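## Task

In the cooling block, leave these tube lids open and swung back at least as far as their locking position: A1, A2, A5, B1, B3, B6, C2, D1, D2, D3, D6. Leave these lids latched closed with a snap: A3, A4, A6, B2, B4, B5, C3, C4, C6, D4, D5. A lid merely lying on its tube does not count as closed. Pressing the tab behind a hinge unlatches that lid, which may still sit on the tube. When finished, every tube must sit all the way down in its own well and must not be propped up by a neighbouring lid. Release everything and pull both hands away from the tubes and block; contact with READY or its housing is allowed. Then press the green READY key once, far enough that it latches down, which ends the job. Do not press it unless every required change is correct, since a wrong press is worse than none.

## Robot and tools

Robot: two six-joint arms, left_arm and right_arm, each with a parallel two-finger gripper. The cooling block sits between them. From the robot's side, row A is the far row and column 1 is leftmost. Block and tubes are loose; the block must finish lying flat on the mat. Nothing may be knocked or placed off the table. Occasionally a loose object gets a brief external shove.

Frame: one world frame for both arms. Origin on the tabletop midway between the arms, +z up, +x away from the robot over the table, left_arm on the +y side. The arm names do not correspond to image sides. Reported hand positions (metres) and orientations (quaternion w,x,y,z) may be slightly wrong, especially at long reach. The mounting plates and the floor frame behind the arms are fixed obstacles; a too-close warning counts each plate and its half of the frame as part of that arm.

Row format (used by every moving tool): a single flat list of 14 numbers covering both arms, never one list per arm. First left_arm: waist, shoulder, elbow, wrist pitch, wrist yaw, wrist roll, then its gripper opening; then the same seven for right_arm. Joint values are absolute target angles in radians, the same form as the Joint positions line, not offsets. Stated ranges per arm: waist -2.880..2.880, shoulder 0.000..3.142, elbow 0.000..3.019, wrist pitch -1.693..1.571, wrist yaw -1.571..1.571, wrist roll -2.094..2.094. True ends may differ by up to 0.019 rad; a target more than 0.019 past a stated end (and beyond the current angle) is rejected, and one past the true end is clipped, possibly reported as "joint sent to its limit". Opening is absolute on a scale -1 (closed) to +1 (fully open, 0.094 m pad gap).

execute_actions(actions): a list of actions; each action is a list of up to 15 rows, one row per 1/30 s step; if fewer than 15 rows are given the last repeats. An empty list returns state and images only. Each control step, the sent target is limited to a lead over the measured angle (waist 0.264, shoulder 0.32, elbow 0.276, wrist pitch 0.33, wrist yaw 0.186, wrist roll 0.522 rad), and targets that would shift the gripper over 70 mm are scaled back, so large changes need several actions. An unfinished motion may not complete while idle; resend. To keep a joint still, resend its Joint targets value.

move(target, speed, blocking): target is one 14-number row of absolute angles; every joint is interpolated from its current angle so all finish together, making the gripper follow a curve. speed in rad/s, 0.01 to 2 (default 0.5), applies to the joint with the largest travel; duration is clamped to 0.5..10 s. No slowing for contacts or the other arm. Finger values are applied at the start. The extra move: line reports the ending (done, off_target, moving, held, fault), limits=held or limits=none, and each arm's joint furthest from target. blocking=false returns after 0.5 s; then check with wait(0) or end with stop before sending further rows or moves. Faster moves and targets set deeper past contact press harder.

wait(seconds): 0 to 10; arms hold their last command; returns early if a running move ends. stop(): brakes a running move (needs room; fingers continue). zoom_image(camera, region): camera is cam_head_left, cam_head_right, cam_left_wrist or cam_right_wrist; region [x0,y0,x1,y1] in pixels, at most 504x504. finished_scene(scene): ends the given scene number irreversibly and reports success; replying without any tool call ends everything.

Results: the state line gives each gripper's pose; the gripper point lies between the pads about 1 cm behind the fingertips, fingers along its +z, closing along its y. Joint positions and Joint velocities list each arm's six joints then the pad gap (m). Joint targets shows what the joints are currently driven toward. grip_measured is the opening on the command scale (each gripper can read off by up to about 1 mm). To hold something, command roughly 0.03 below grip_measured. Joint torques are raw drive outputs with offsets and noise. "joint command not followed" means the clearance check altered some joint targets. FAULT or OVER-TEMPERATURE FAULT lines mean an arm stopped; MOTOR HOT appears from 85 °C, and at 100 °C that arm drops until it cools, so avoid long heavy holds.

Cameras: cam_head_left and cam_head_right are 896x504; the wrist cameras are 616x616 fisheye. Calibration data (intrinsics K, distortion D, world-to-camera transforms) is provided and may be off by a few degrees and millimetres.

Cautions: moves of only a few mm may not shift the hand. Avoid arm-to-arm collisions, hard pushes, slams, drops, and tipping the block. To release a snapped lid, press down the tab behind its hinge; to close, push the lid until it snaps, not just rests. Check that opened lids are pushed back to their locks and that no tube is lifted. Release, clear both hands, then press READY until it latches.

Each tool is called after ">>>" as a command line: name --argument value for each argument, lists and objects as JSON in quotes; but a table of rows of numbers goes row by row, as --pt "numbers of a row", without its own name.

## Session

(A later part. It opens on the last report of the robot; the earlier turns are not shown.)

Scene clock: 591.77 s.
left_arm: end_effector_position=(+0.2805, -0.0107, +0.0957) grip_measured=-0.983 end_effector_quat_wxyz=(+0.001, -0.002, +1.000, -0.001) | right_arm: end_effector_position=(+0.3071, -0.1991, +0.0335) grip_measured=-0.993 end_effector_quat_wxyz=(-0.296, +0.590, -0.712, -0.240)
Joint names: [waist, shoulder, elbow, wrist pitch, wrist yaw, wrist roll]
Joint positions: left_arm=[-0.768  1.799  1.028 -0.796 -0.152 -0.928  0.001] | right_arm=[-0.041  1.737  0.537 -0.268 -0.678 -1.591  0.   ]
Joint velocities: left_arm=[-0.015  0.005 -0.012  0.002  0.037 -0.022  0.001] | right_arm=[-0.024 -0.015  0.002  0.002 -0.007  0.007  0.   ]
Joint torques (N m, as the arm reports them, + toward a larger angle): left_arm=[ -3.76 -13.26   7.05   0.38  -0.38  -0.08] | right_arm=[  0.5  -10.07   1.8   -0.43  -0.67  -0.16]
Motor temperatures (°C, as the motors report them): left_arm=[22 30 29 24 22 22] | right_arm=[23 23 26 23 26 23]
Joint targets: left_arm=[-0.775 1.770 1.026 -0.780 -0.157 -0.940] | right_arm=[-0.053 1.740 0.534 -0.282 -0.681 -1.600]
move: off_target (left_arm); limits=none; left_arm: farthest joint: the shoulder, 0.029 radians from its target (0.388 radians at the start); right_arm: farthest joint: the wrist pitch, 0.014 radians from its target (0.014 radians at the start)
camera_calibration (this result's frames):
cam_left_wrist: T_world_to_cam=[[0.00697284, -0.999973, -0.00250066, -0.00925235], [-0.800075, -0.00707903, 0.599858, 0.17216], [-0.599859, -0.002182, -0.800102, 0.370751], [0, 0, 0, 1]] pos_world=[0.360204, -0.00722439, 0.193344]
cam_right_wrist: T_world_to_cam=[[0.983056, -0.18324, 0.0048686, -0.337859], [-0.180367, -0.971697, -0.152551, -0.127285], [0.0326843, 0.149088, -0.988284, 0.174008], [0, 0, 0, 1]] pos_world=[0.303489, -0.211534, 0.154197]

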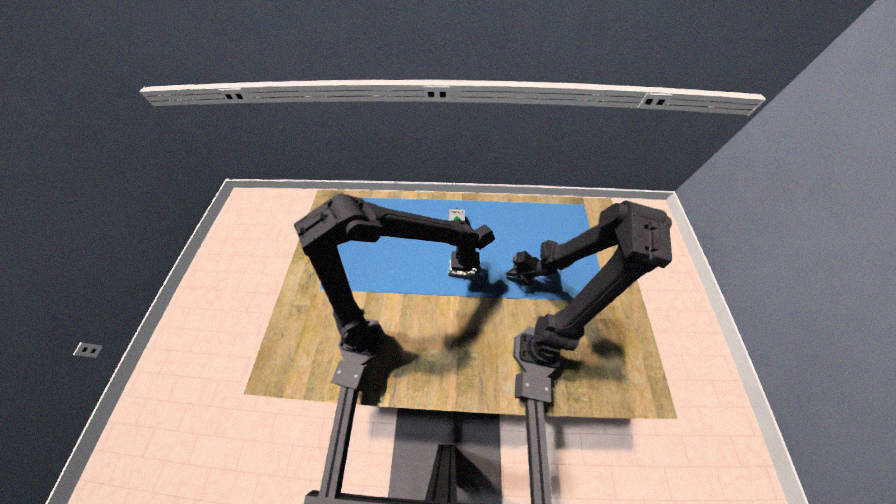

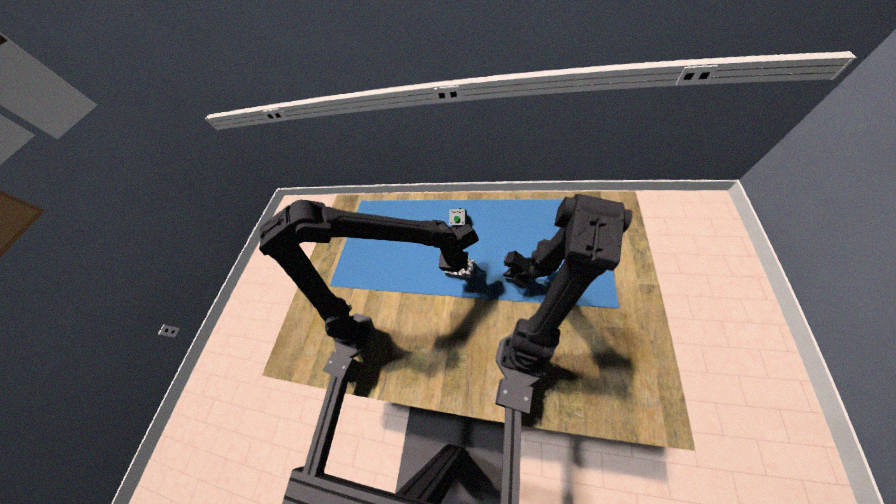

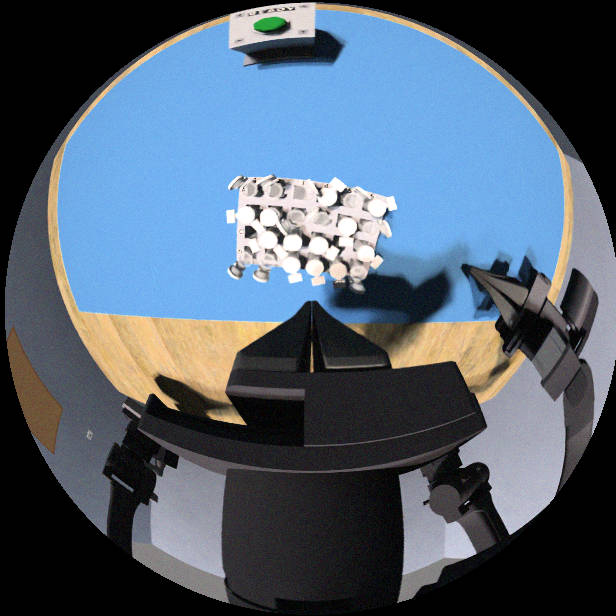

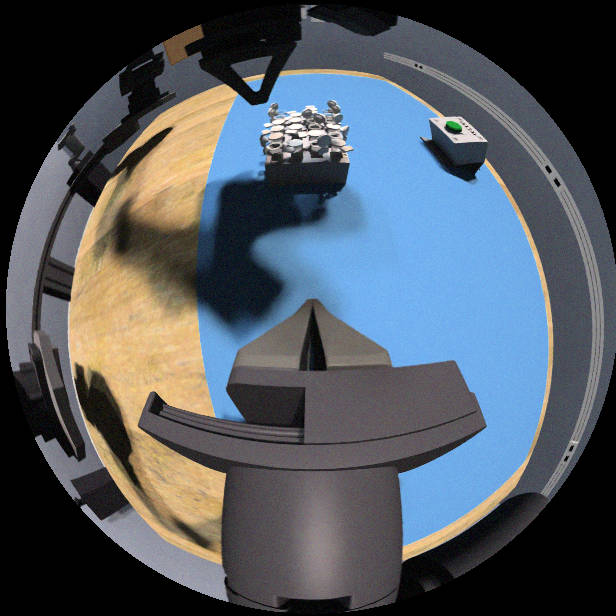

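>>> zoom_image --camera "cam_left_wrist" --region '[220, 170, 330, 290]'

>>> zoom_image --camera "cam_left_wrist" --region '[285, 170, 405, 300]'

Region (220, 170, 330, 290) of cam_left_wrist's 616x616 image, scaled by 4.200, with more detail than that image has; it fills the left 462 columns of this view, and the rest is white.

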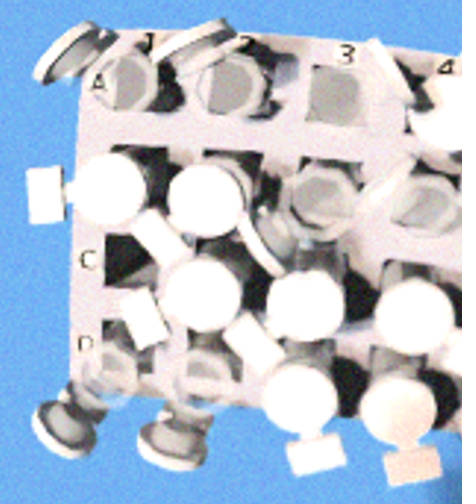

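Region (285, 170, 405, 300) of cam_left_wrist's 616x616 image, scaled by 3.877, with more detail than that image has; it fills the left 465 columns of this view, and the rest is white.

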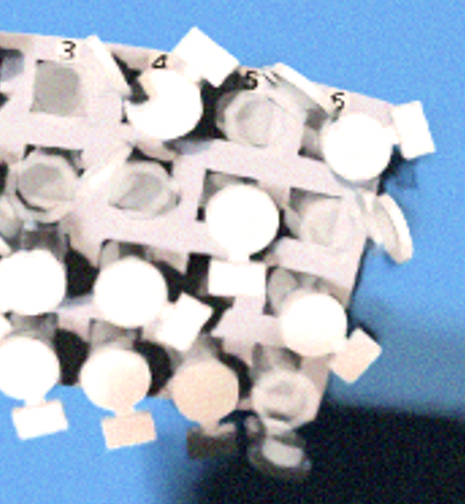

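>>> move --target '[-0.702,1.897,1.124,-0.726,-0.152,-0.732,-1,-0.053,1.74,0.534,-0.282,-0.681,-1.6,-1]' --speed 0.2

Scene clock: 624.33 s.
left_arm: end_effector_position=(+0.3158, -0.0162, +0.0712) grip_measured=-0.983 end_effector_quat_wxyz=(+0.008, +0.059, +0.998, -0.008) | right_arm: end_effector_position=(+0.3071, -0.1991, +0.0335) grip_measured=-0.993 end_effector_quat_wxyz=(-0.296, +0.590, -0.712, -0.240)
Joint names: [waist, shoulder, elbow, wrist pitch, wrist yaw, wrist roll]
Joint positions: left_arm=[-0.708  1.88   1.082 -0.741 -0.152 -0.743  0.001] | right_arm=[-0.041  1.737  0.537 -0.268 -0.678 -1.591  0.   ]
Joint velocities: left_arm=[ 0.005 -0.005 -0.007  0.002 -0.066  0.037  0.   ] | right_arm=[-0.005 -0.024 -0.002  0.007 -0.007 -0.051  0.   ]
Joint torques (N m, as the arm reports them, + toward a larger angle): left_arm=[ -3.44 -10.83  11.09   0.48  -0.1    0.13] | right_arm=[ 0.68 -9.6   1.68 -0.55 -0.66 -0.12]
Motor temperatures (°C, as the motors report them): left_arm=[22 29 28 24 22 22] | right_arm=[23 23 26 23 26 23]
Joint targets: left_arm=[-0.702 1.897 1.124 -0.726 -0.152 -0.732] | right_arm=[-0.053 1.740 0.534 -0.282 -0.681 -1.600]
move: off_target (left_arm); limits=none; left_arm: farthest joint: the elbow, 0.042 radians from its target (0.096 radians at the start); right_arm: farthest joint: the wrist pitch, 0.014 radians from its target (0.014 radians at the start)
camera_calibration (this result's frames):
cam_left_wrist: T_world_to_cam=[[-0.11469, -0.993352, 0.00994993, 0.0226394], [-0.802793, 0.0985785, 0.588052, 0.21841], [-0.585123, 0.0594557, -0.808762, 0.369262], [0, 0, 0, 1]] pos_world=[0.393999, -0.0209964, 0.169983]
cam_right_wrist: T_world_to_cam=[[0.983056, -0.18324, 0.0048686, -0.337859], [-0.180367, -0.971697, -0.152551, -0.127285], [0.0326843, 0.149088, -0.988284, 0.174008], [0, 0, 0, 1]] pos_world=[0.303489, -0.211534, 0.154197]

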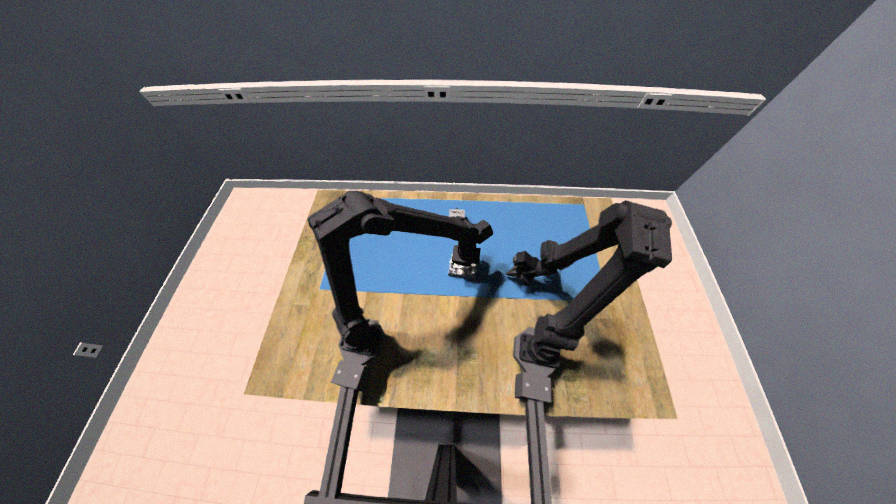

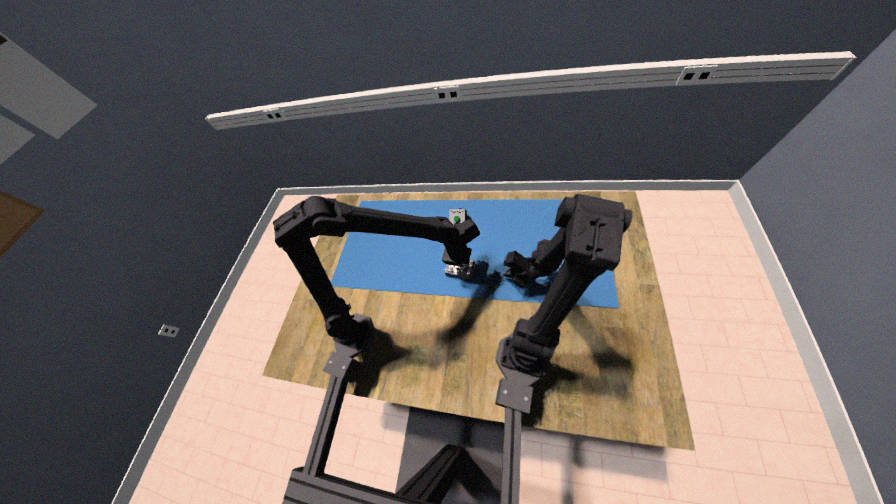

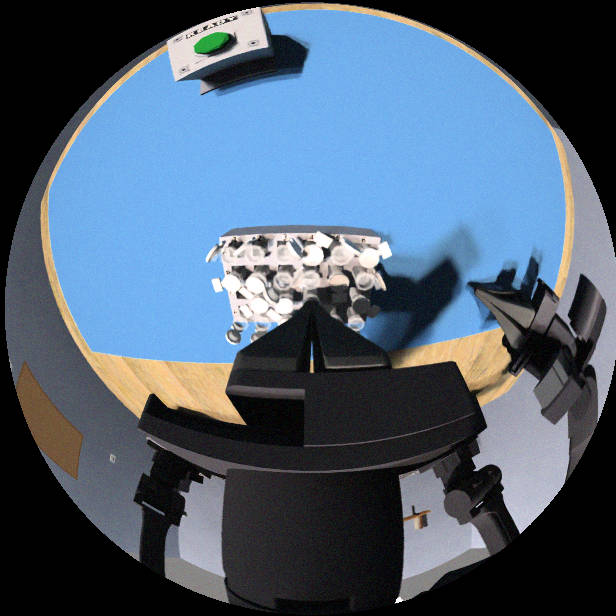

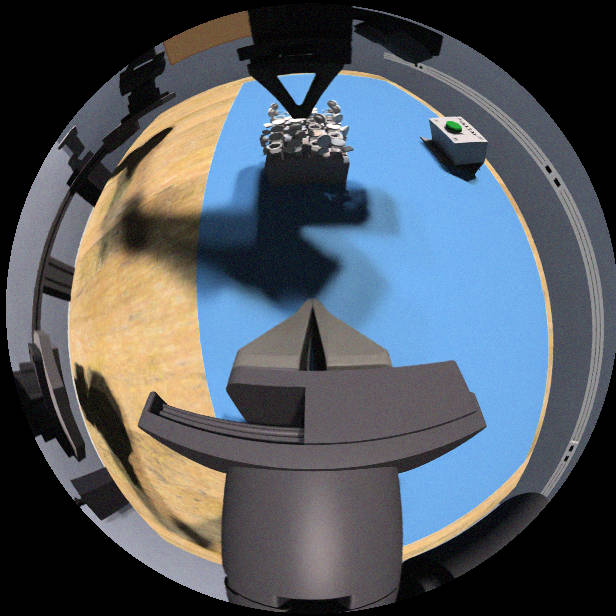

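>>> move --target '[-0.708,1.964,1.086,-0.741,-0.152,-0.743,-1,-0.053,1.74,0.534,-0.282,-0.681,-1.6,-1]' --speed 0.06

>>> zoom_image --camera "cam_right_wrist" --region '[250, 85, 360, 175]'

Scene clock: 629.00 s.
left_arm: end_effector_position=(+0.3109, -0.0134, +0.0586) grip_measured=-0.983 end_effector_quat_wxyz=(-0.002, +0.061, +0.998, +0.002) | right_arm: end_effector_position=(+0.3071, -0.1991, +0.0335) grip_measured=-0.993 end_effector_quat_wxyz=(-0.296, +0.590, -0.712, -0.240)
Joint names: [waist, shoulder, elbow, wrist pitch, wrist yaw, wrist roll]
Joint positions: left_arm=[-0.708  1.908  1.082 -0.741 -0.152 -0.743  0.001] | right_arm=[-0.041  1.737  0.537 -0.268 -0.678 -1.591  0.   ]
Joint velocities: left_arm=[-0.015  0.005 -0.027  0.022  0.081  0.051  0.   ] | right_arm=[-0.005 -0.015 -0.002  0.002 -0.022 -0.051 -0.   ]
Joint torques (N m, as the arm reports them, + toward a larger angle): left_arm=[-3.45 -8.37  7.12 -0.15 -0.12 -0.01] | right_arm=[  0.56 -10.07   1.81  -0.43  -0.67  -0.14]
Motor temperatures (°C, as the motors report them): left_arm=[22 29 28 24 22 22] | right_arm=[23 23 26 23 26 23]
Joint targets: left_arm=[-0.708 1.964 1.086 -0.741 -0.152 -0.743] | right_arm=[-0.053 1.740 0.534 -0.282 -0.681 -1.600]
move: off_target (left_arm); limits=none; left_arm: farthest joint: the shoulder, 0.056 radians from its target (0.084 radians at the start); right_arm: farthest joint: the wrist pitch, 0.014 radians from its target (0.014 radians at the start)
camera_calibration (this result's frames):
cam_left_wrist: T_world_to_cam=[[-0.119283, -0.992819, -0.00902478, 0.0275228], [-0.791562, 0.0896082, 0.604484, 0.217017], [-0.599334, 0.0792485, -0.796566, 0.360042], [0, 0, 0, 1]] pos_world=[0.390851, -0.0206541, 0.155863]
cam_right_wrist: T_world_to_cam=[[0.983056, -0.18324, 0.0048686, -0.337859], [-0.180367, -0.971697, -0.152551, -0.127285], [0.0326843, 0.149088, -0.988284, 0.174008], [0, 0, 0, 1]] pos_world=[0.303489, -0.211534, 0.154197]

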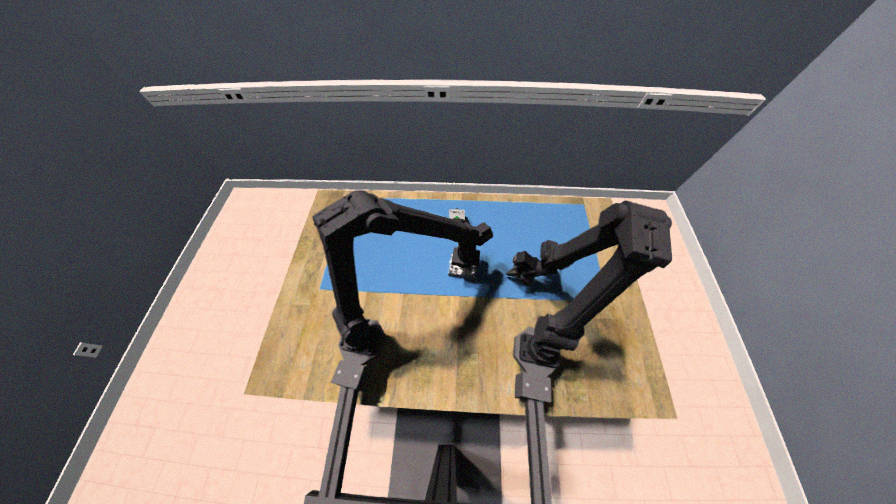

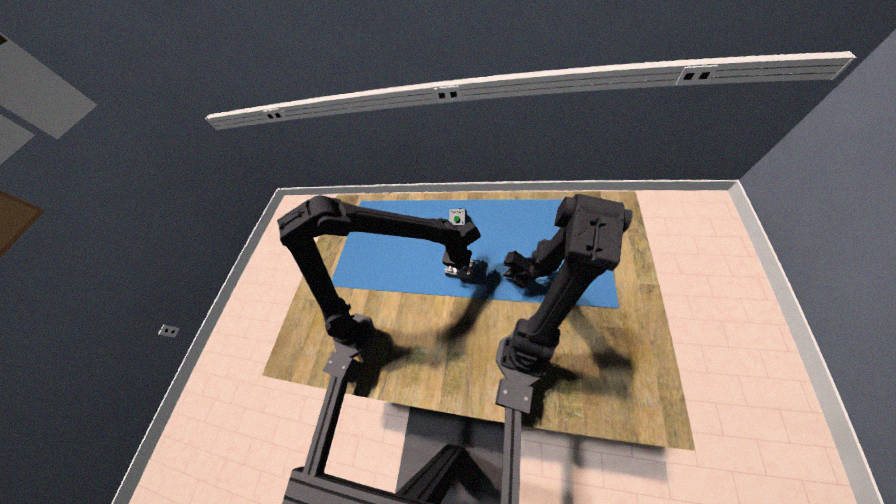

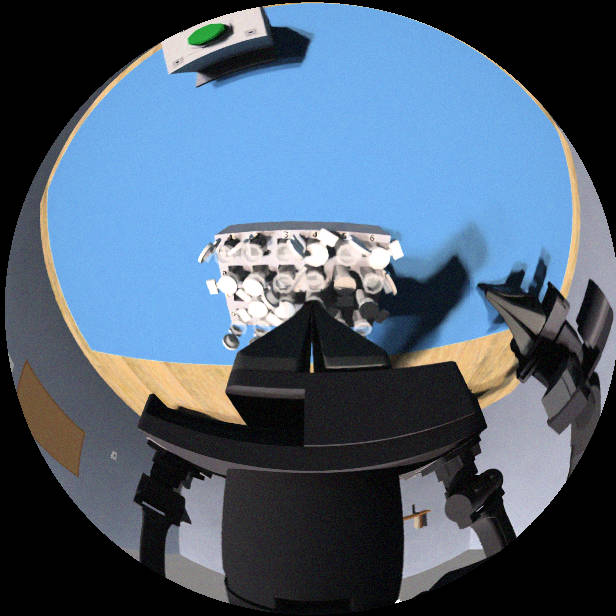

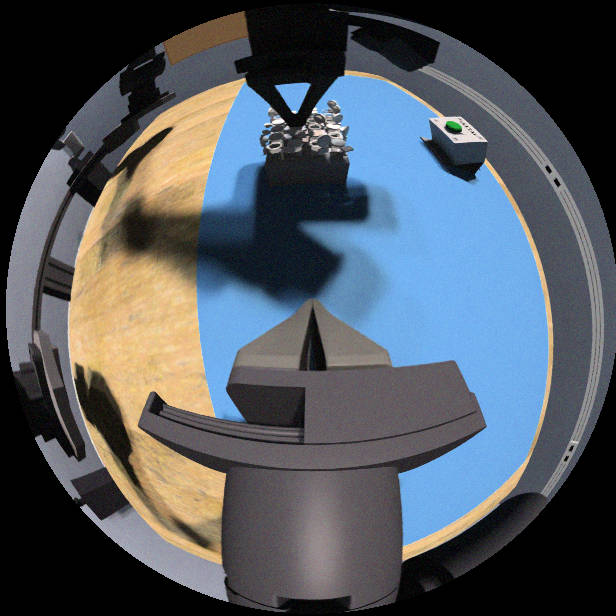

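Region (250, 85, 360, 175) of cam_right_wrist's 616x616 image, scaled by 4.582, with more detail than that image has; it fills the top 412 rows of this view, and the rest is white.

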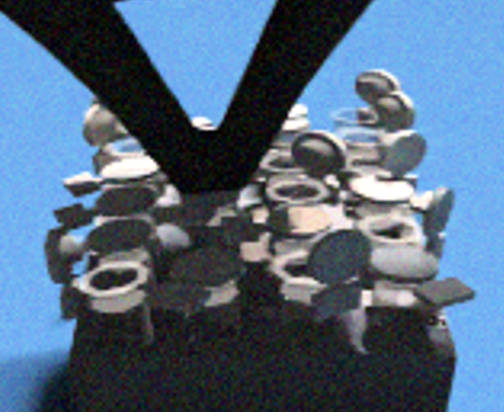

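>>> move --target '[-0.708,1.834,1.086,-0.741,-0.152,-0.743,-1,-0.053,1.74,0.534,-0.282,-0.681,-1.6,-1]' --speed 0.12

>>> move --target '[-0.682,1.862,1.045,-0.714,-0.152,-0.743,-1,-0.053,1.74,0.534,-0.282,-0.681,-1.6,-1]' --speed 0.06

>>> zoom_image --camera "cam_left_wrist" --region '[240, 220, 380, 340]'

Scene clock: 635.70 s.
left_arm: end_effector_position=(+0.3189, -0.0179, +0.0796) grip_measured=-0.983 end_effector_quat_wxyz=(+0.015, +0.058, +0.998, -0.014) | right_arm: end_effector_position=(+0.3071, -0.1991, +0.0335) grip_measured=-0.993 end_effector_quat_wxyz=(-0.296, +0.590, -0.712, -0.240)
Joint names: [waist, shoulder, elbow, wrist pitch, wrist yaw, wrist roll]
Joint positions: left_arm=[-0.708  1.861  1.082 -0.741 -0.152 -0.743  0.001] | right_arm=[-0.041  1.737  0.537 -0.268 -0.678 -1.591  0.   ]
Joint velocities: left_arm=[-0.005  0.005 -0.002  0.002  0.051  0.022 -0.001] | right_arm=[-0.005  0.015 -0.007 -0.012 -0.007 -0.037  0.001]
Joint torques (N m, as the arm reports them, + toward a larger angle): left_arm=[ -3.59 -13.67   7.55  -0.13  -0.13   0.02] | right_arm=[ 0.23 -9.88  1.77 -0.36 -0.65 -0.15]
Motor temperatures (°C, as the motors report them): left_arm=[22 29 28 24 22 22] | right_arm=[23 23 26 23 26 23]
Joint targets: left_arm=[-0.708 1.834 1.086 -0.741 -0.152 -0.743] | right_arm=[-0.053 1.740 0.534 -0.282 -0.681 -1.600]
move: off_target (left_arm); limits=none; left_arm: farthest joint: the shoulder, 0.027 radians from its target (0.074 radians at the start); right_arm: farthest joint: the wrist pitch, 0.014 radians from its target (0.014 radians at the start)
camera_calibration (this result's frames):
cam_left_wrist: T_world_to_cam=[[-0.112466, -0.9934, 0.022548, 0.0195234], [-0.81003, 0.104802, 0.576947, 0.219448], [-0.575502, 0.0466225, -0.81647, 0.375295], [0, 0, 0, 1]] pos_world=[0.395939, -0.0211012, 0.179367]
cam_right_wrist: T_world_to_cam=[[0.983056, -0.18324, 0.0048686, -0.337859], [-0.180367, -0.971697, -0.152551, -0.127285], [0.0326843, 0.149088, -0.988284, 0.174008], [0, 0, 0, 1]] pos_world=[0.303489, -0.211534, 0.154197]

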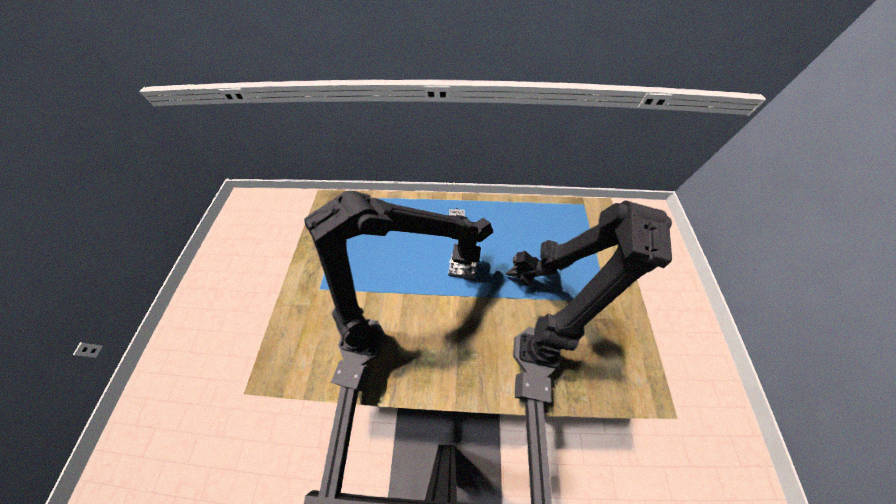

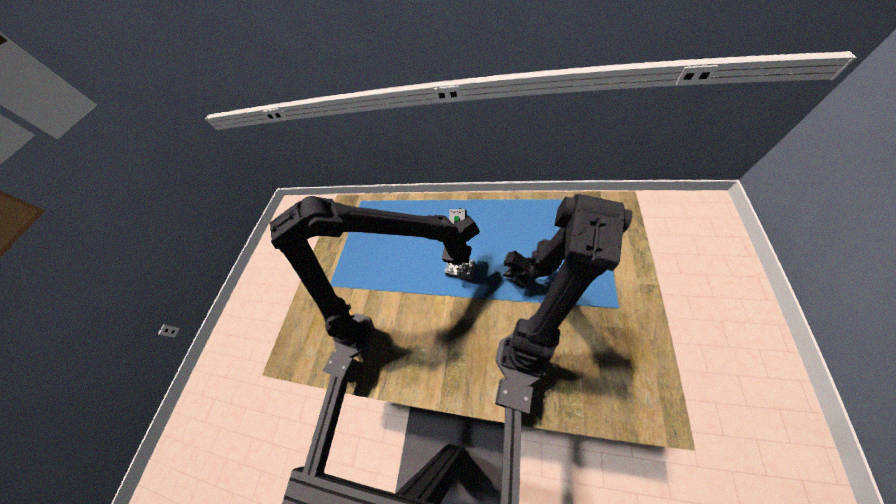

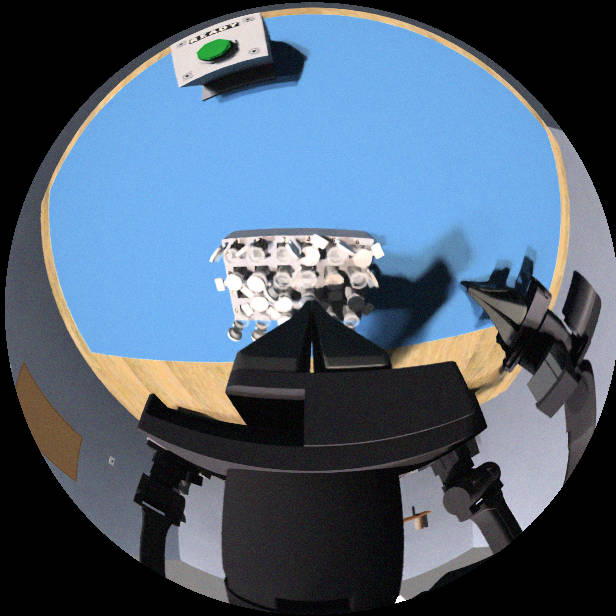

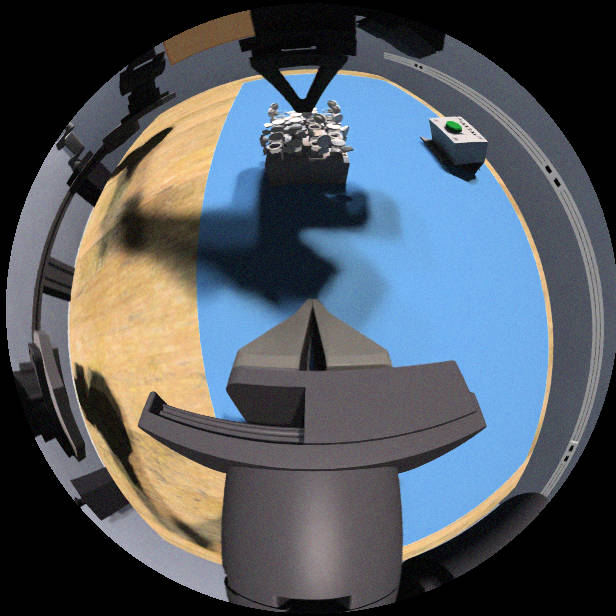

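Scene clock: 636.63 s.
left_arm: end_effector_position=(+0.3146, -0.0014, +0.0693) grip_measured=-0.983 end_effector_quat_wxyz=(+0.006, +0.050, +0.999, -0.005) | right_arm: end_effector_position=(+0.3071, -0.1991, +0.0335) grip_measured=-0.993 end_effector_quat_wxyz=(-0.296, +0.590, -0.712, -0.240)
Joint names: [waist, shoulder, elbow, wrist pitch, wrist yaw, wrist roll]
Joint positions: left_arm=[-0.689  1.861  1.049 -0.73  -0.152 -0.743  0.001] | right_arm=[-0.041  1.737  0.537 -0.268 -0.678 -1.591  0.   ]
Joint velocities: left_arm=[-0.015 -0.015  0.017  0.007  0.11   0.022  0.001] | right_arm=[-0.005 -0.005 -0.007  0.017  0.007  0.022  0.002]
Joint torques (N m, as the arm reports them, + toward a larger angle): left_arm=[ -3.22 -12.22   6.49   0.51  -0.11   0.  ] | right_arm=[ 1.27 -9.87  1.87 -0.35 -0.68 -0.12]
Motor temperatures (°C, as the motors report them): left_arm=[22 29 28 24 22 22] | right_arm=[23 23 26 23 26 23]
Joint targets: left_arm=[-0.682 1.862 1.045 -0.714 -0.152 -0.743] | right_arm=[-0.053 1.740 0.534 -0.282 -0.681 -1.600]
move: done; limits=none; left_arm: farthest joint: the wrist pitch, 0.016 radians from its target (0.027 radians at the start); right_arm: farthest joint: the wrist pitch, 0.014 radians from its target (0.014 radians at the start)
camera_calibration (this result's frames):
cam_left_wrist: T_world_to_cam=[[-0.0968592, -0.995284, 0.00526712, 0.0318937], [-0.801927, 0.0811744, 0.591881, 0.216552], [-0.589518, 0.0531053, -0.806008, 0.36736], [0, 0, 0, 1]] pos_world=[0.393314, -0.00534399, 0.167754]
cam_right_wrist: T_world_to_cam=[[0.983056, -0.18324, 0.0048686, -0.337859], [-0.180367, -0.971697, -0.152551, -0.127285], [0.0326843, 0.149088, -0.988284, 0.174008], [0, 0, 0, 1]] pos_world=[0.303489, -0.211534, 0.154197]

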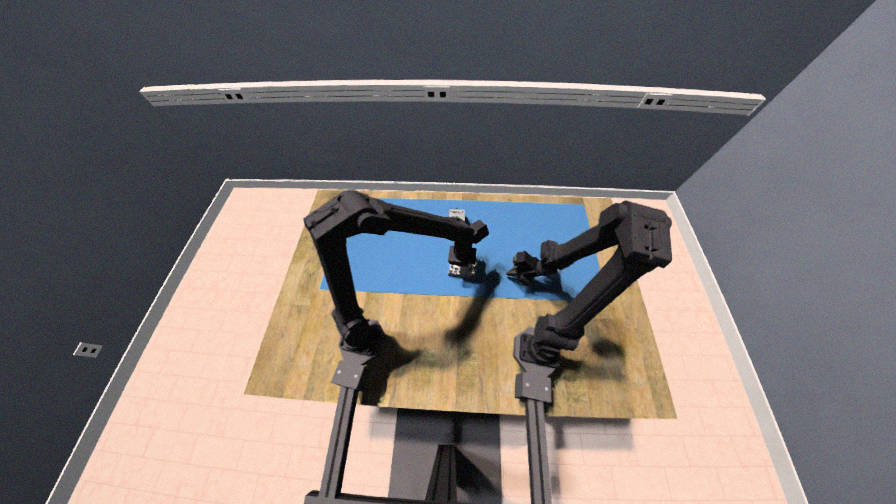

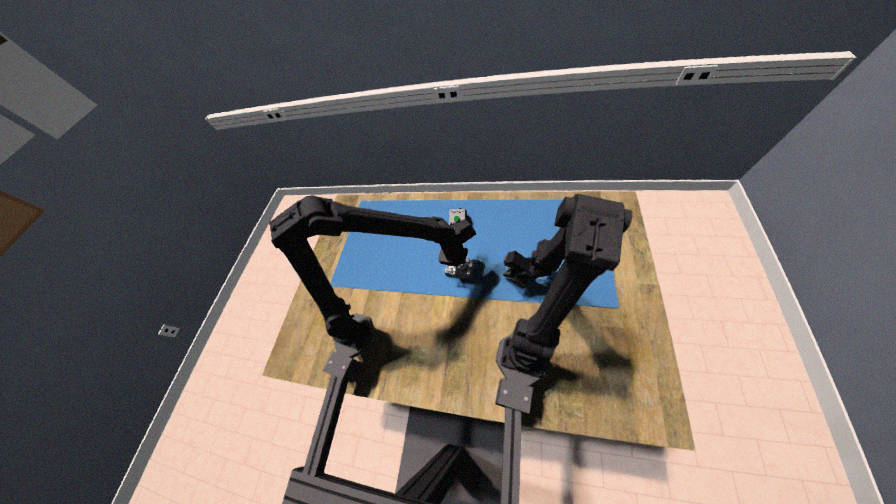

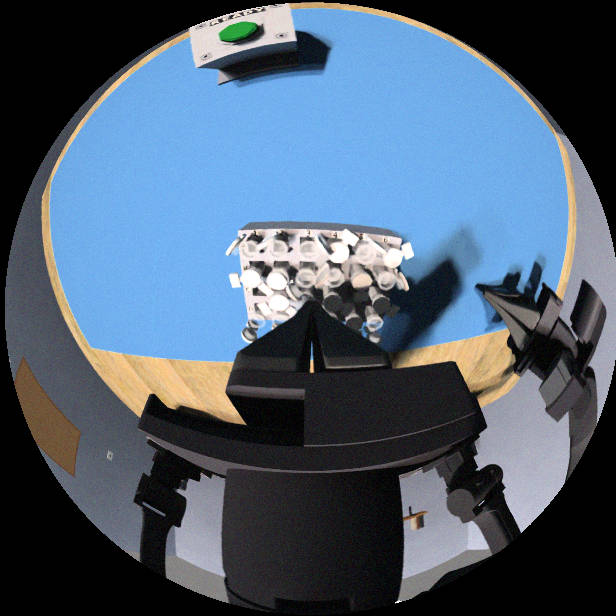

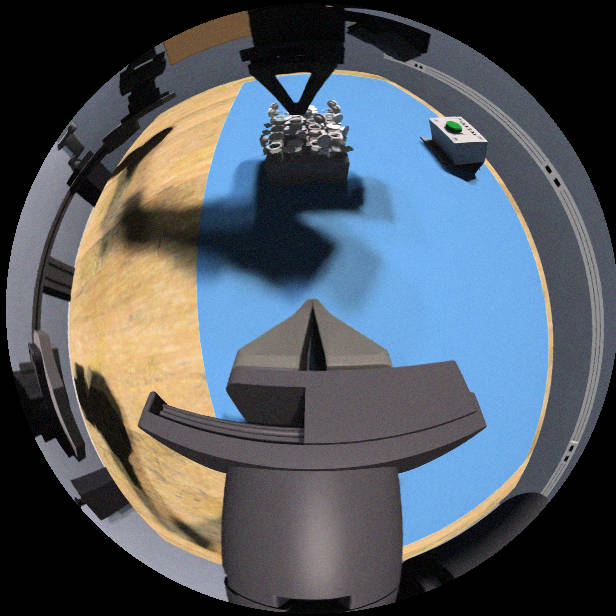

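Region (240, 220, 380, 340) of cam_left_wrist's 616x616 image, scaled by 3.600, with more detail than that image has; it fills the top 432 rows of this view, and the rest is white.

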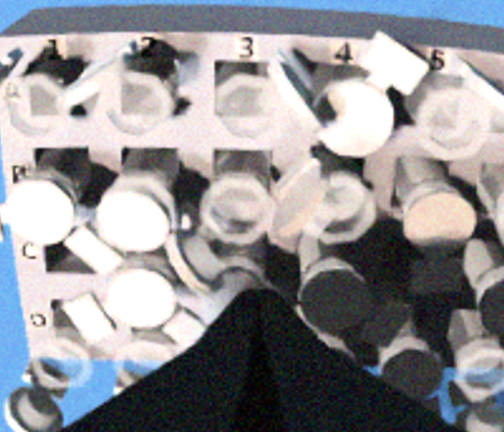

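>>> move --target '[-0.689,1.862,1.052,-0.73,-0.152,-0.42,-1,-0.053,1.74,0.534,-0.282,-0.681,-1.6,-1]' --speed 0.5

>>> move --target '[-0.689,1.942,1.052,-0.73,-0.152,-0.43,-1,-0.053,1.74,0.534,-0.282,-0.681,-1.6,-1]' --speed 0.06

>>> zoom_image --camera "cam_left_wrist" --region '[240, 220, 380, 340]'

Scene clock: 642.73 s.
left_arm: end_effector_position=(+0.3146, -0.0014, +0.0693) grip_measured=-0.983 end_effector_quat_wxyz=(+0.007, +0.204, +0.979, -0.004) | right_arm: end_effector_position=(+0.3071, -0.1991, +0.0335) grip_measured=-0.993 end_effector_quat_wxyz=(-0.296, +0.590, -0.712, -0.240)
Joint names: [waist, shoulder, elbow, wrist pitch, wrist yaw, wrist roll]
Joint positions: left_arm=[-0.689  1.861  1.049 -0.73  -0.152 -0.431  0.001] | right_arm=[-0.041  1.737  0.537 -0.268 -0.678 -1.591  0.   ]
Joint velocities: left_arm=[ 0.005 -0.005 -0.012 -0.007 -0.066 -0.007 -0.001] | right_arm=[-0.005 -0.015  0.012 -0.007 -0.007 -0.022  0.001]
Joint torques (N m, as the arm reports them, + toward a larger angle): left_arm=[ -3.13 -11.74   7.27  -0.03  -0.09   0.09] | right_arm=[  0.6  -10.18   1.83  -0.44  -0.62  -0.11]
Motor temperatures (°C, as the motors report them): left_arm=[22 29 28 24 22 22] | right_arm=[23 23 26 23 26 23]
Joint targets: left_arm=[-0.689 1.862 1.052 -0.730 -0.152 -0.420] | right_arm=[-0.053 1.740 0.534 -0.282 -0.681 -1.600]
move: done; limits=none; left_arm: farthest joint: the wrist roll, 0.011 radians from its target (0.323 radians at the start); right_arm: farthest joint: the wrist pitch, 0.014 radians from its target (0.014 radians at the start)
camera_calibration (this result's frames):
cam_left_wrist: T_world_to_cam=[[-0.397369, -0.917658, 0.00103277, 0.126841], [-0.740678, 0.321396, 0.590001, 0.197751], [-0.541751, 0.233683, -0.807402, 0.352683], [0, 0, 0, 1]] pos_world=[0.387939, -0.029576, 0.167953]
cam_right_wrist: T_world_to_cam=[[0.983056, -0.18324, 0.0048686, -0.337859], [-0.180367, -0.971697, -0.152551, -0.127285], [0.0326843, 0.149088, -0.988284, 0.174008], [0, 0, 0, 1]] pos_world=[0.303489, -0.211534, 0.154197]

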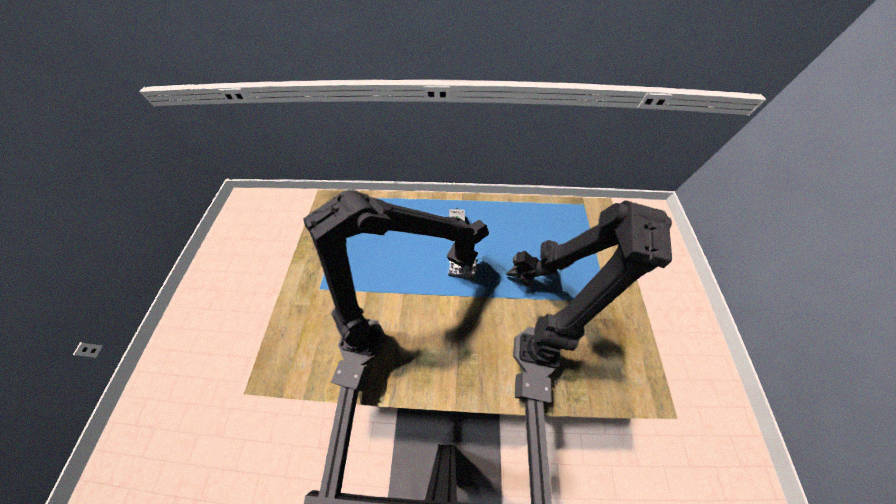

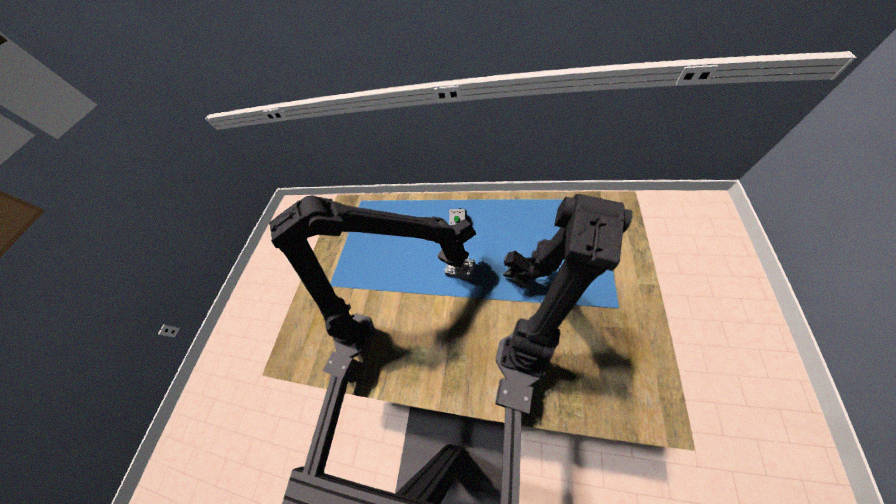

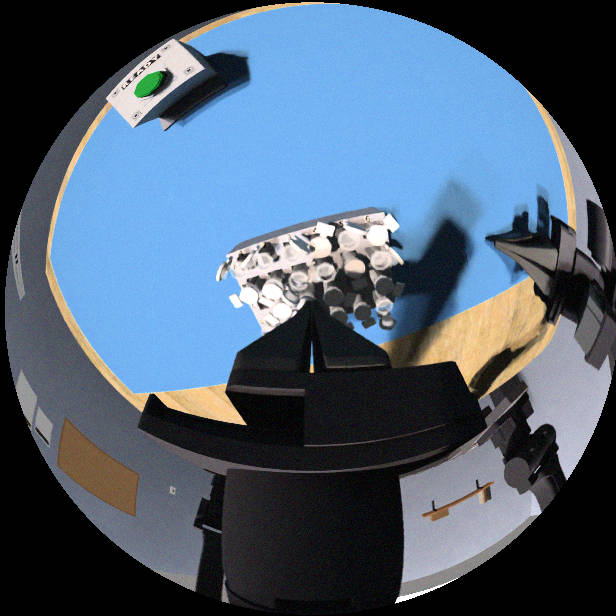

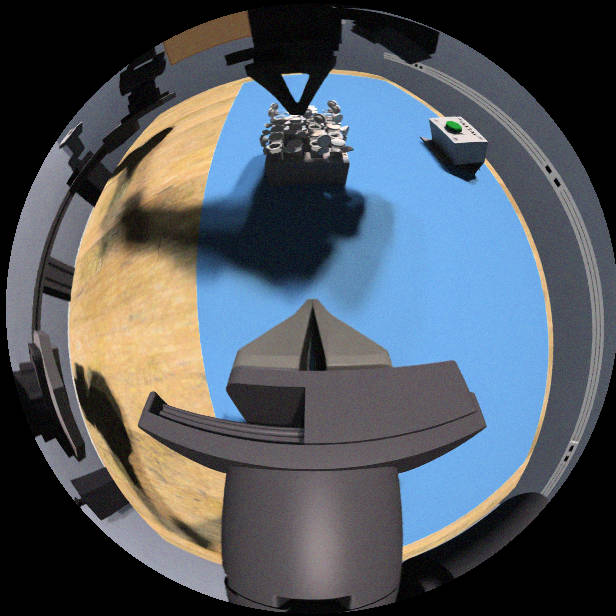

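Scene clock: 644.30 s.
left_arm: end_effector_position=(+0.3102, +0.0010, +0.0584) grip_measured=-0.983 end_effector_quat_wxyz=(-0.003, +0.206, +0.978, +0.003) | right_arm: end_effector_position=(+0.3071, -0.1991, +0.0335) grip_measured=-0.993 end_effector_quat_wxyz=(-0.296, +0.590, -0.712, -0.240)
Joint names: [waist, shoulder, elbow, wrist pitch, wrist yaw, wrist roll]
Joint positions: left_arm=[-0.689  1.886  1.049 -0.73  -0.152 -0.431  0.001] | right_arm=[-0.041  1.737  0.537 -0.268 -0.678 -1.591  0.   ]
Joint velocities: left_arm=[ 0.005 -0.005  0.002  0.002  0.007 -0.066  0.   ] | right_arm=[ 0.005 -0.005  0.007 -0.017 -0.051  0.051  0.   ]
Joint torques (N m, as the arm reports them, + toward a larger angle): left_arm=[-3.43 -8.18  7.01 -0.12 -0.1  -0.01] | right_arm=[ 0.94 -9.31  1.36 -0.28 -0.64 -0.19]
Motor temperatures (°C, as the motors report them): left_arm=[22 29 28 24 22 22] | right_arm=[23 23 26 23 26 23]
Joint targets: left_arm=[-0.689 1.942 1.052 -0.730 -0.152 -0.430] | right_arm=[-0.053 1.740 0.534 -0.282 -0.681 -1.600]
move: off_target (left_arm); limits=none; left_arm: farthest joint: the shoulder, 0.056 radians from its target (0.081 radians at the start); right_arm: farthest joint: the wrist pitch, 0.014 radians from its target (0.014 radians at the start)
camera_calibration (this result's frames):
cam_left_wrist: T_world_to_cam=[[-0.400911, -0.916068, -0.00945442, 0.129067], [-0.729585, 0.313023, 0.608048, 0.195659], [-0.554054, 0.250671, -0.793844, 0.343926], [0, 0, 0, 1]] pos_world=[0.385048, -0.0292236, 0.155274]
cam_right_wrist: T_world_to_cam=[[0.983056, -0.18324, 0.0048686, -0.337859], [-0.180367, -0.971697, -0.152551, -0.127285], [0.0326843, 0.149088, -0.988284, 0.174008], [0, 0, 0, 1]] pos_world=[0.303489, -0.211534, 0.154197]

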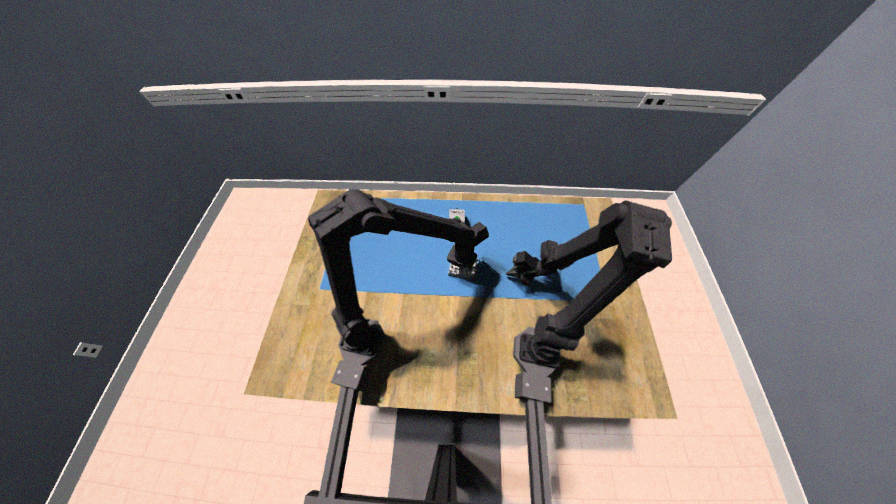

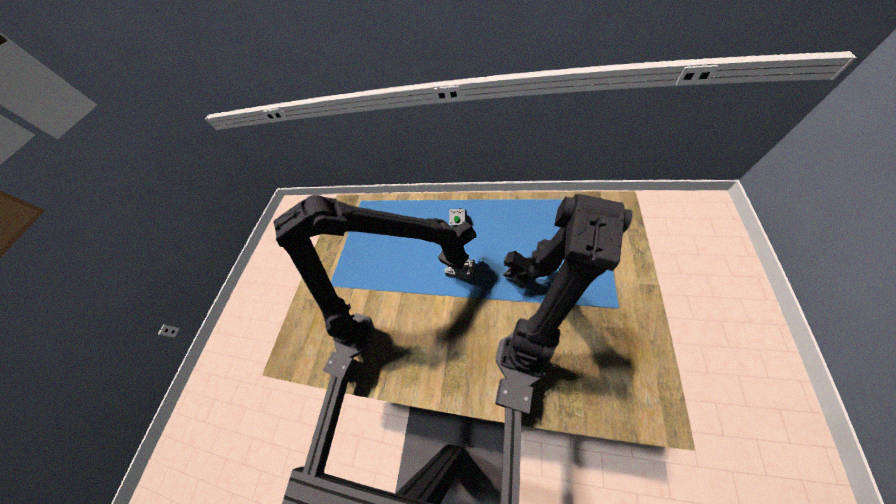

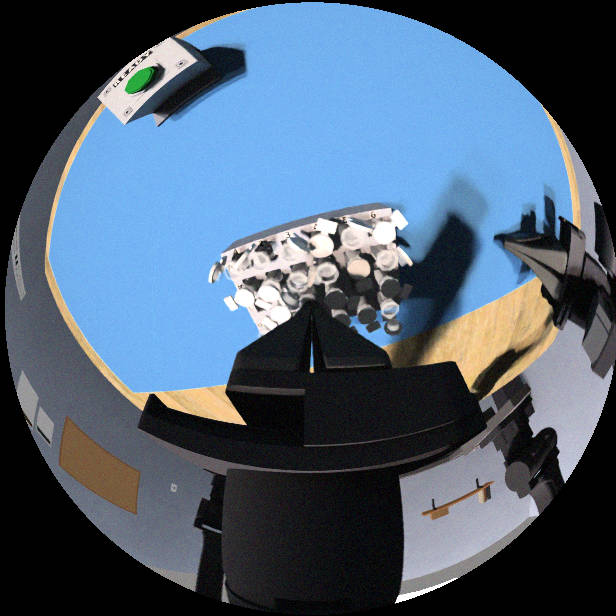

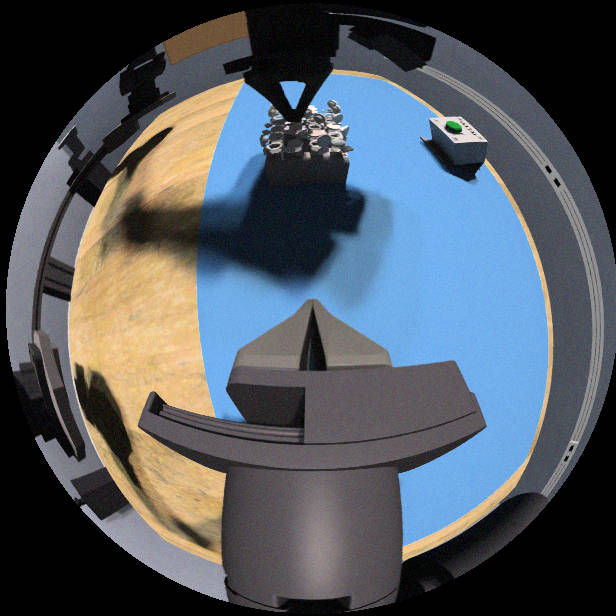

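Region (240, 220, 380, 340) of cam_left_wrist's 616x616 image, scaled by 3.600, with more detail than that image has; it fills the top 432 rows of this view, and the rest is white.

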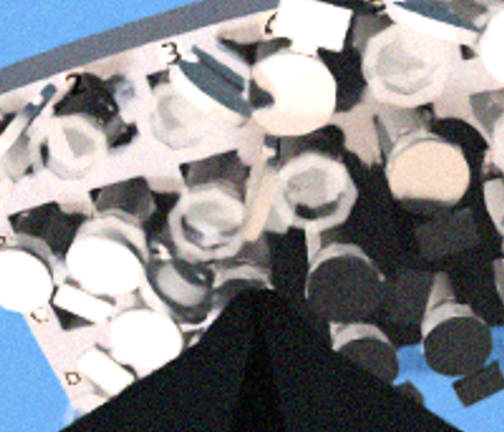

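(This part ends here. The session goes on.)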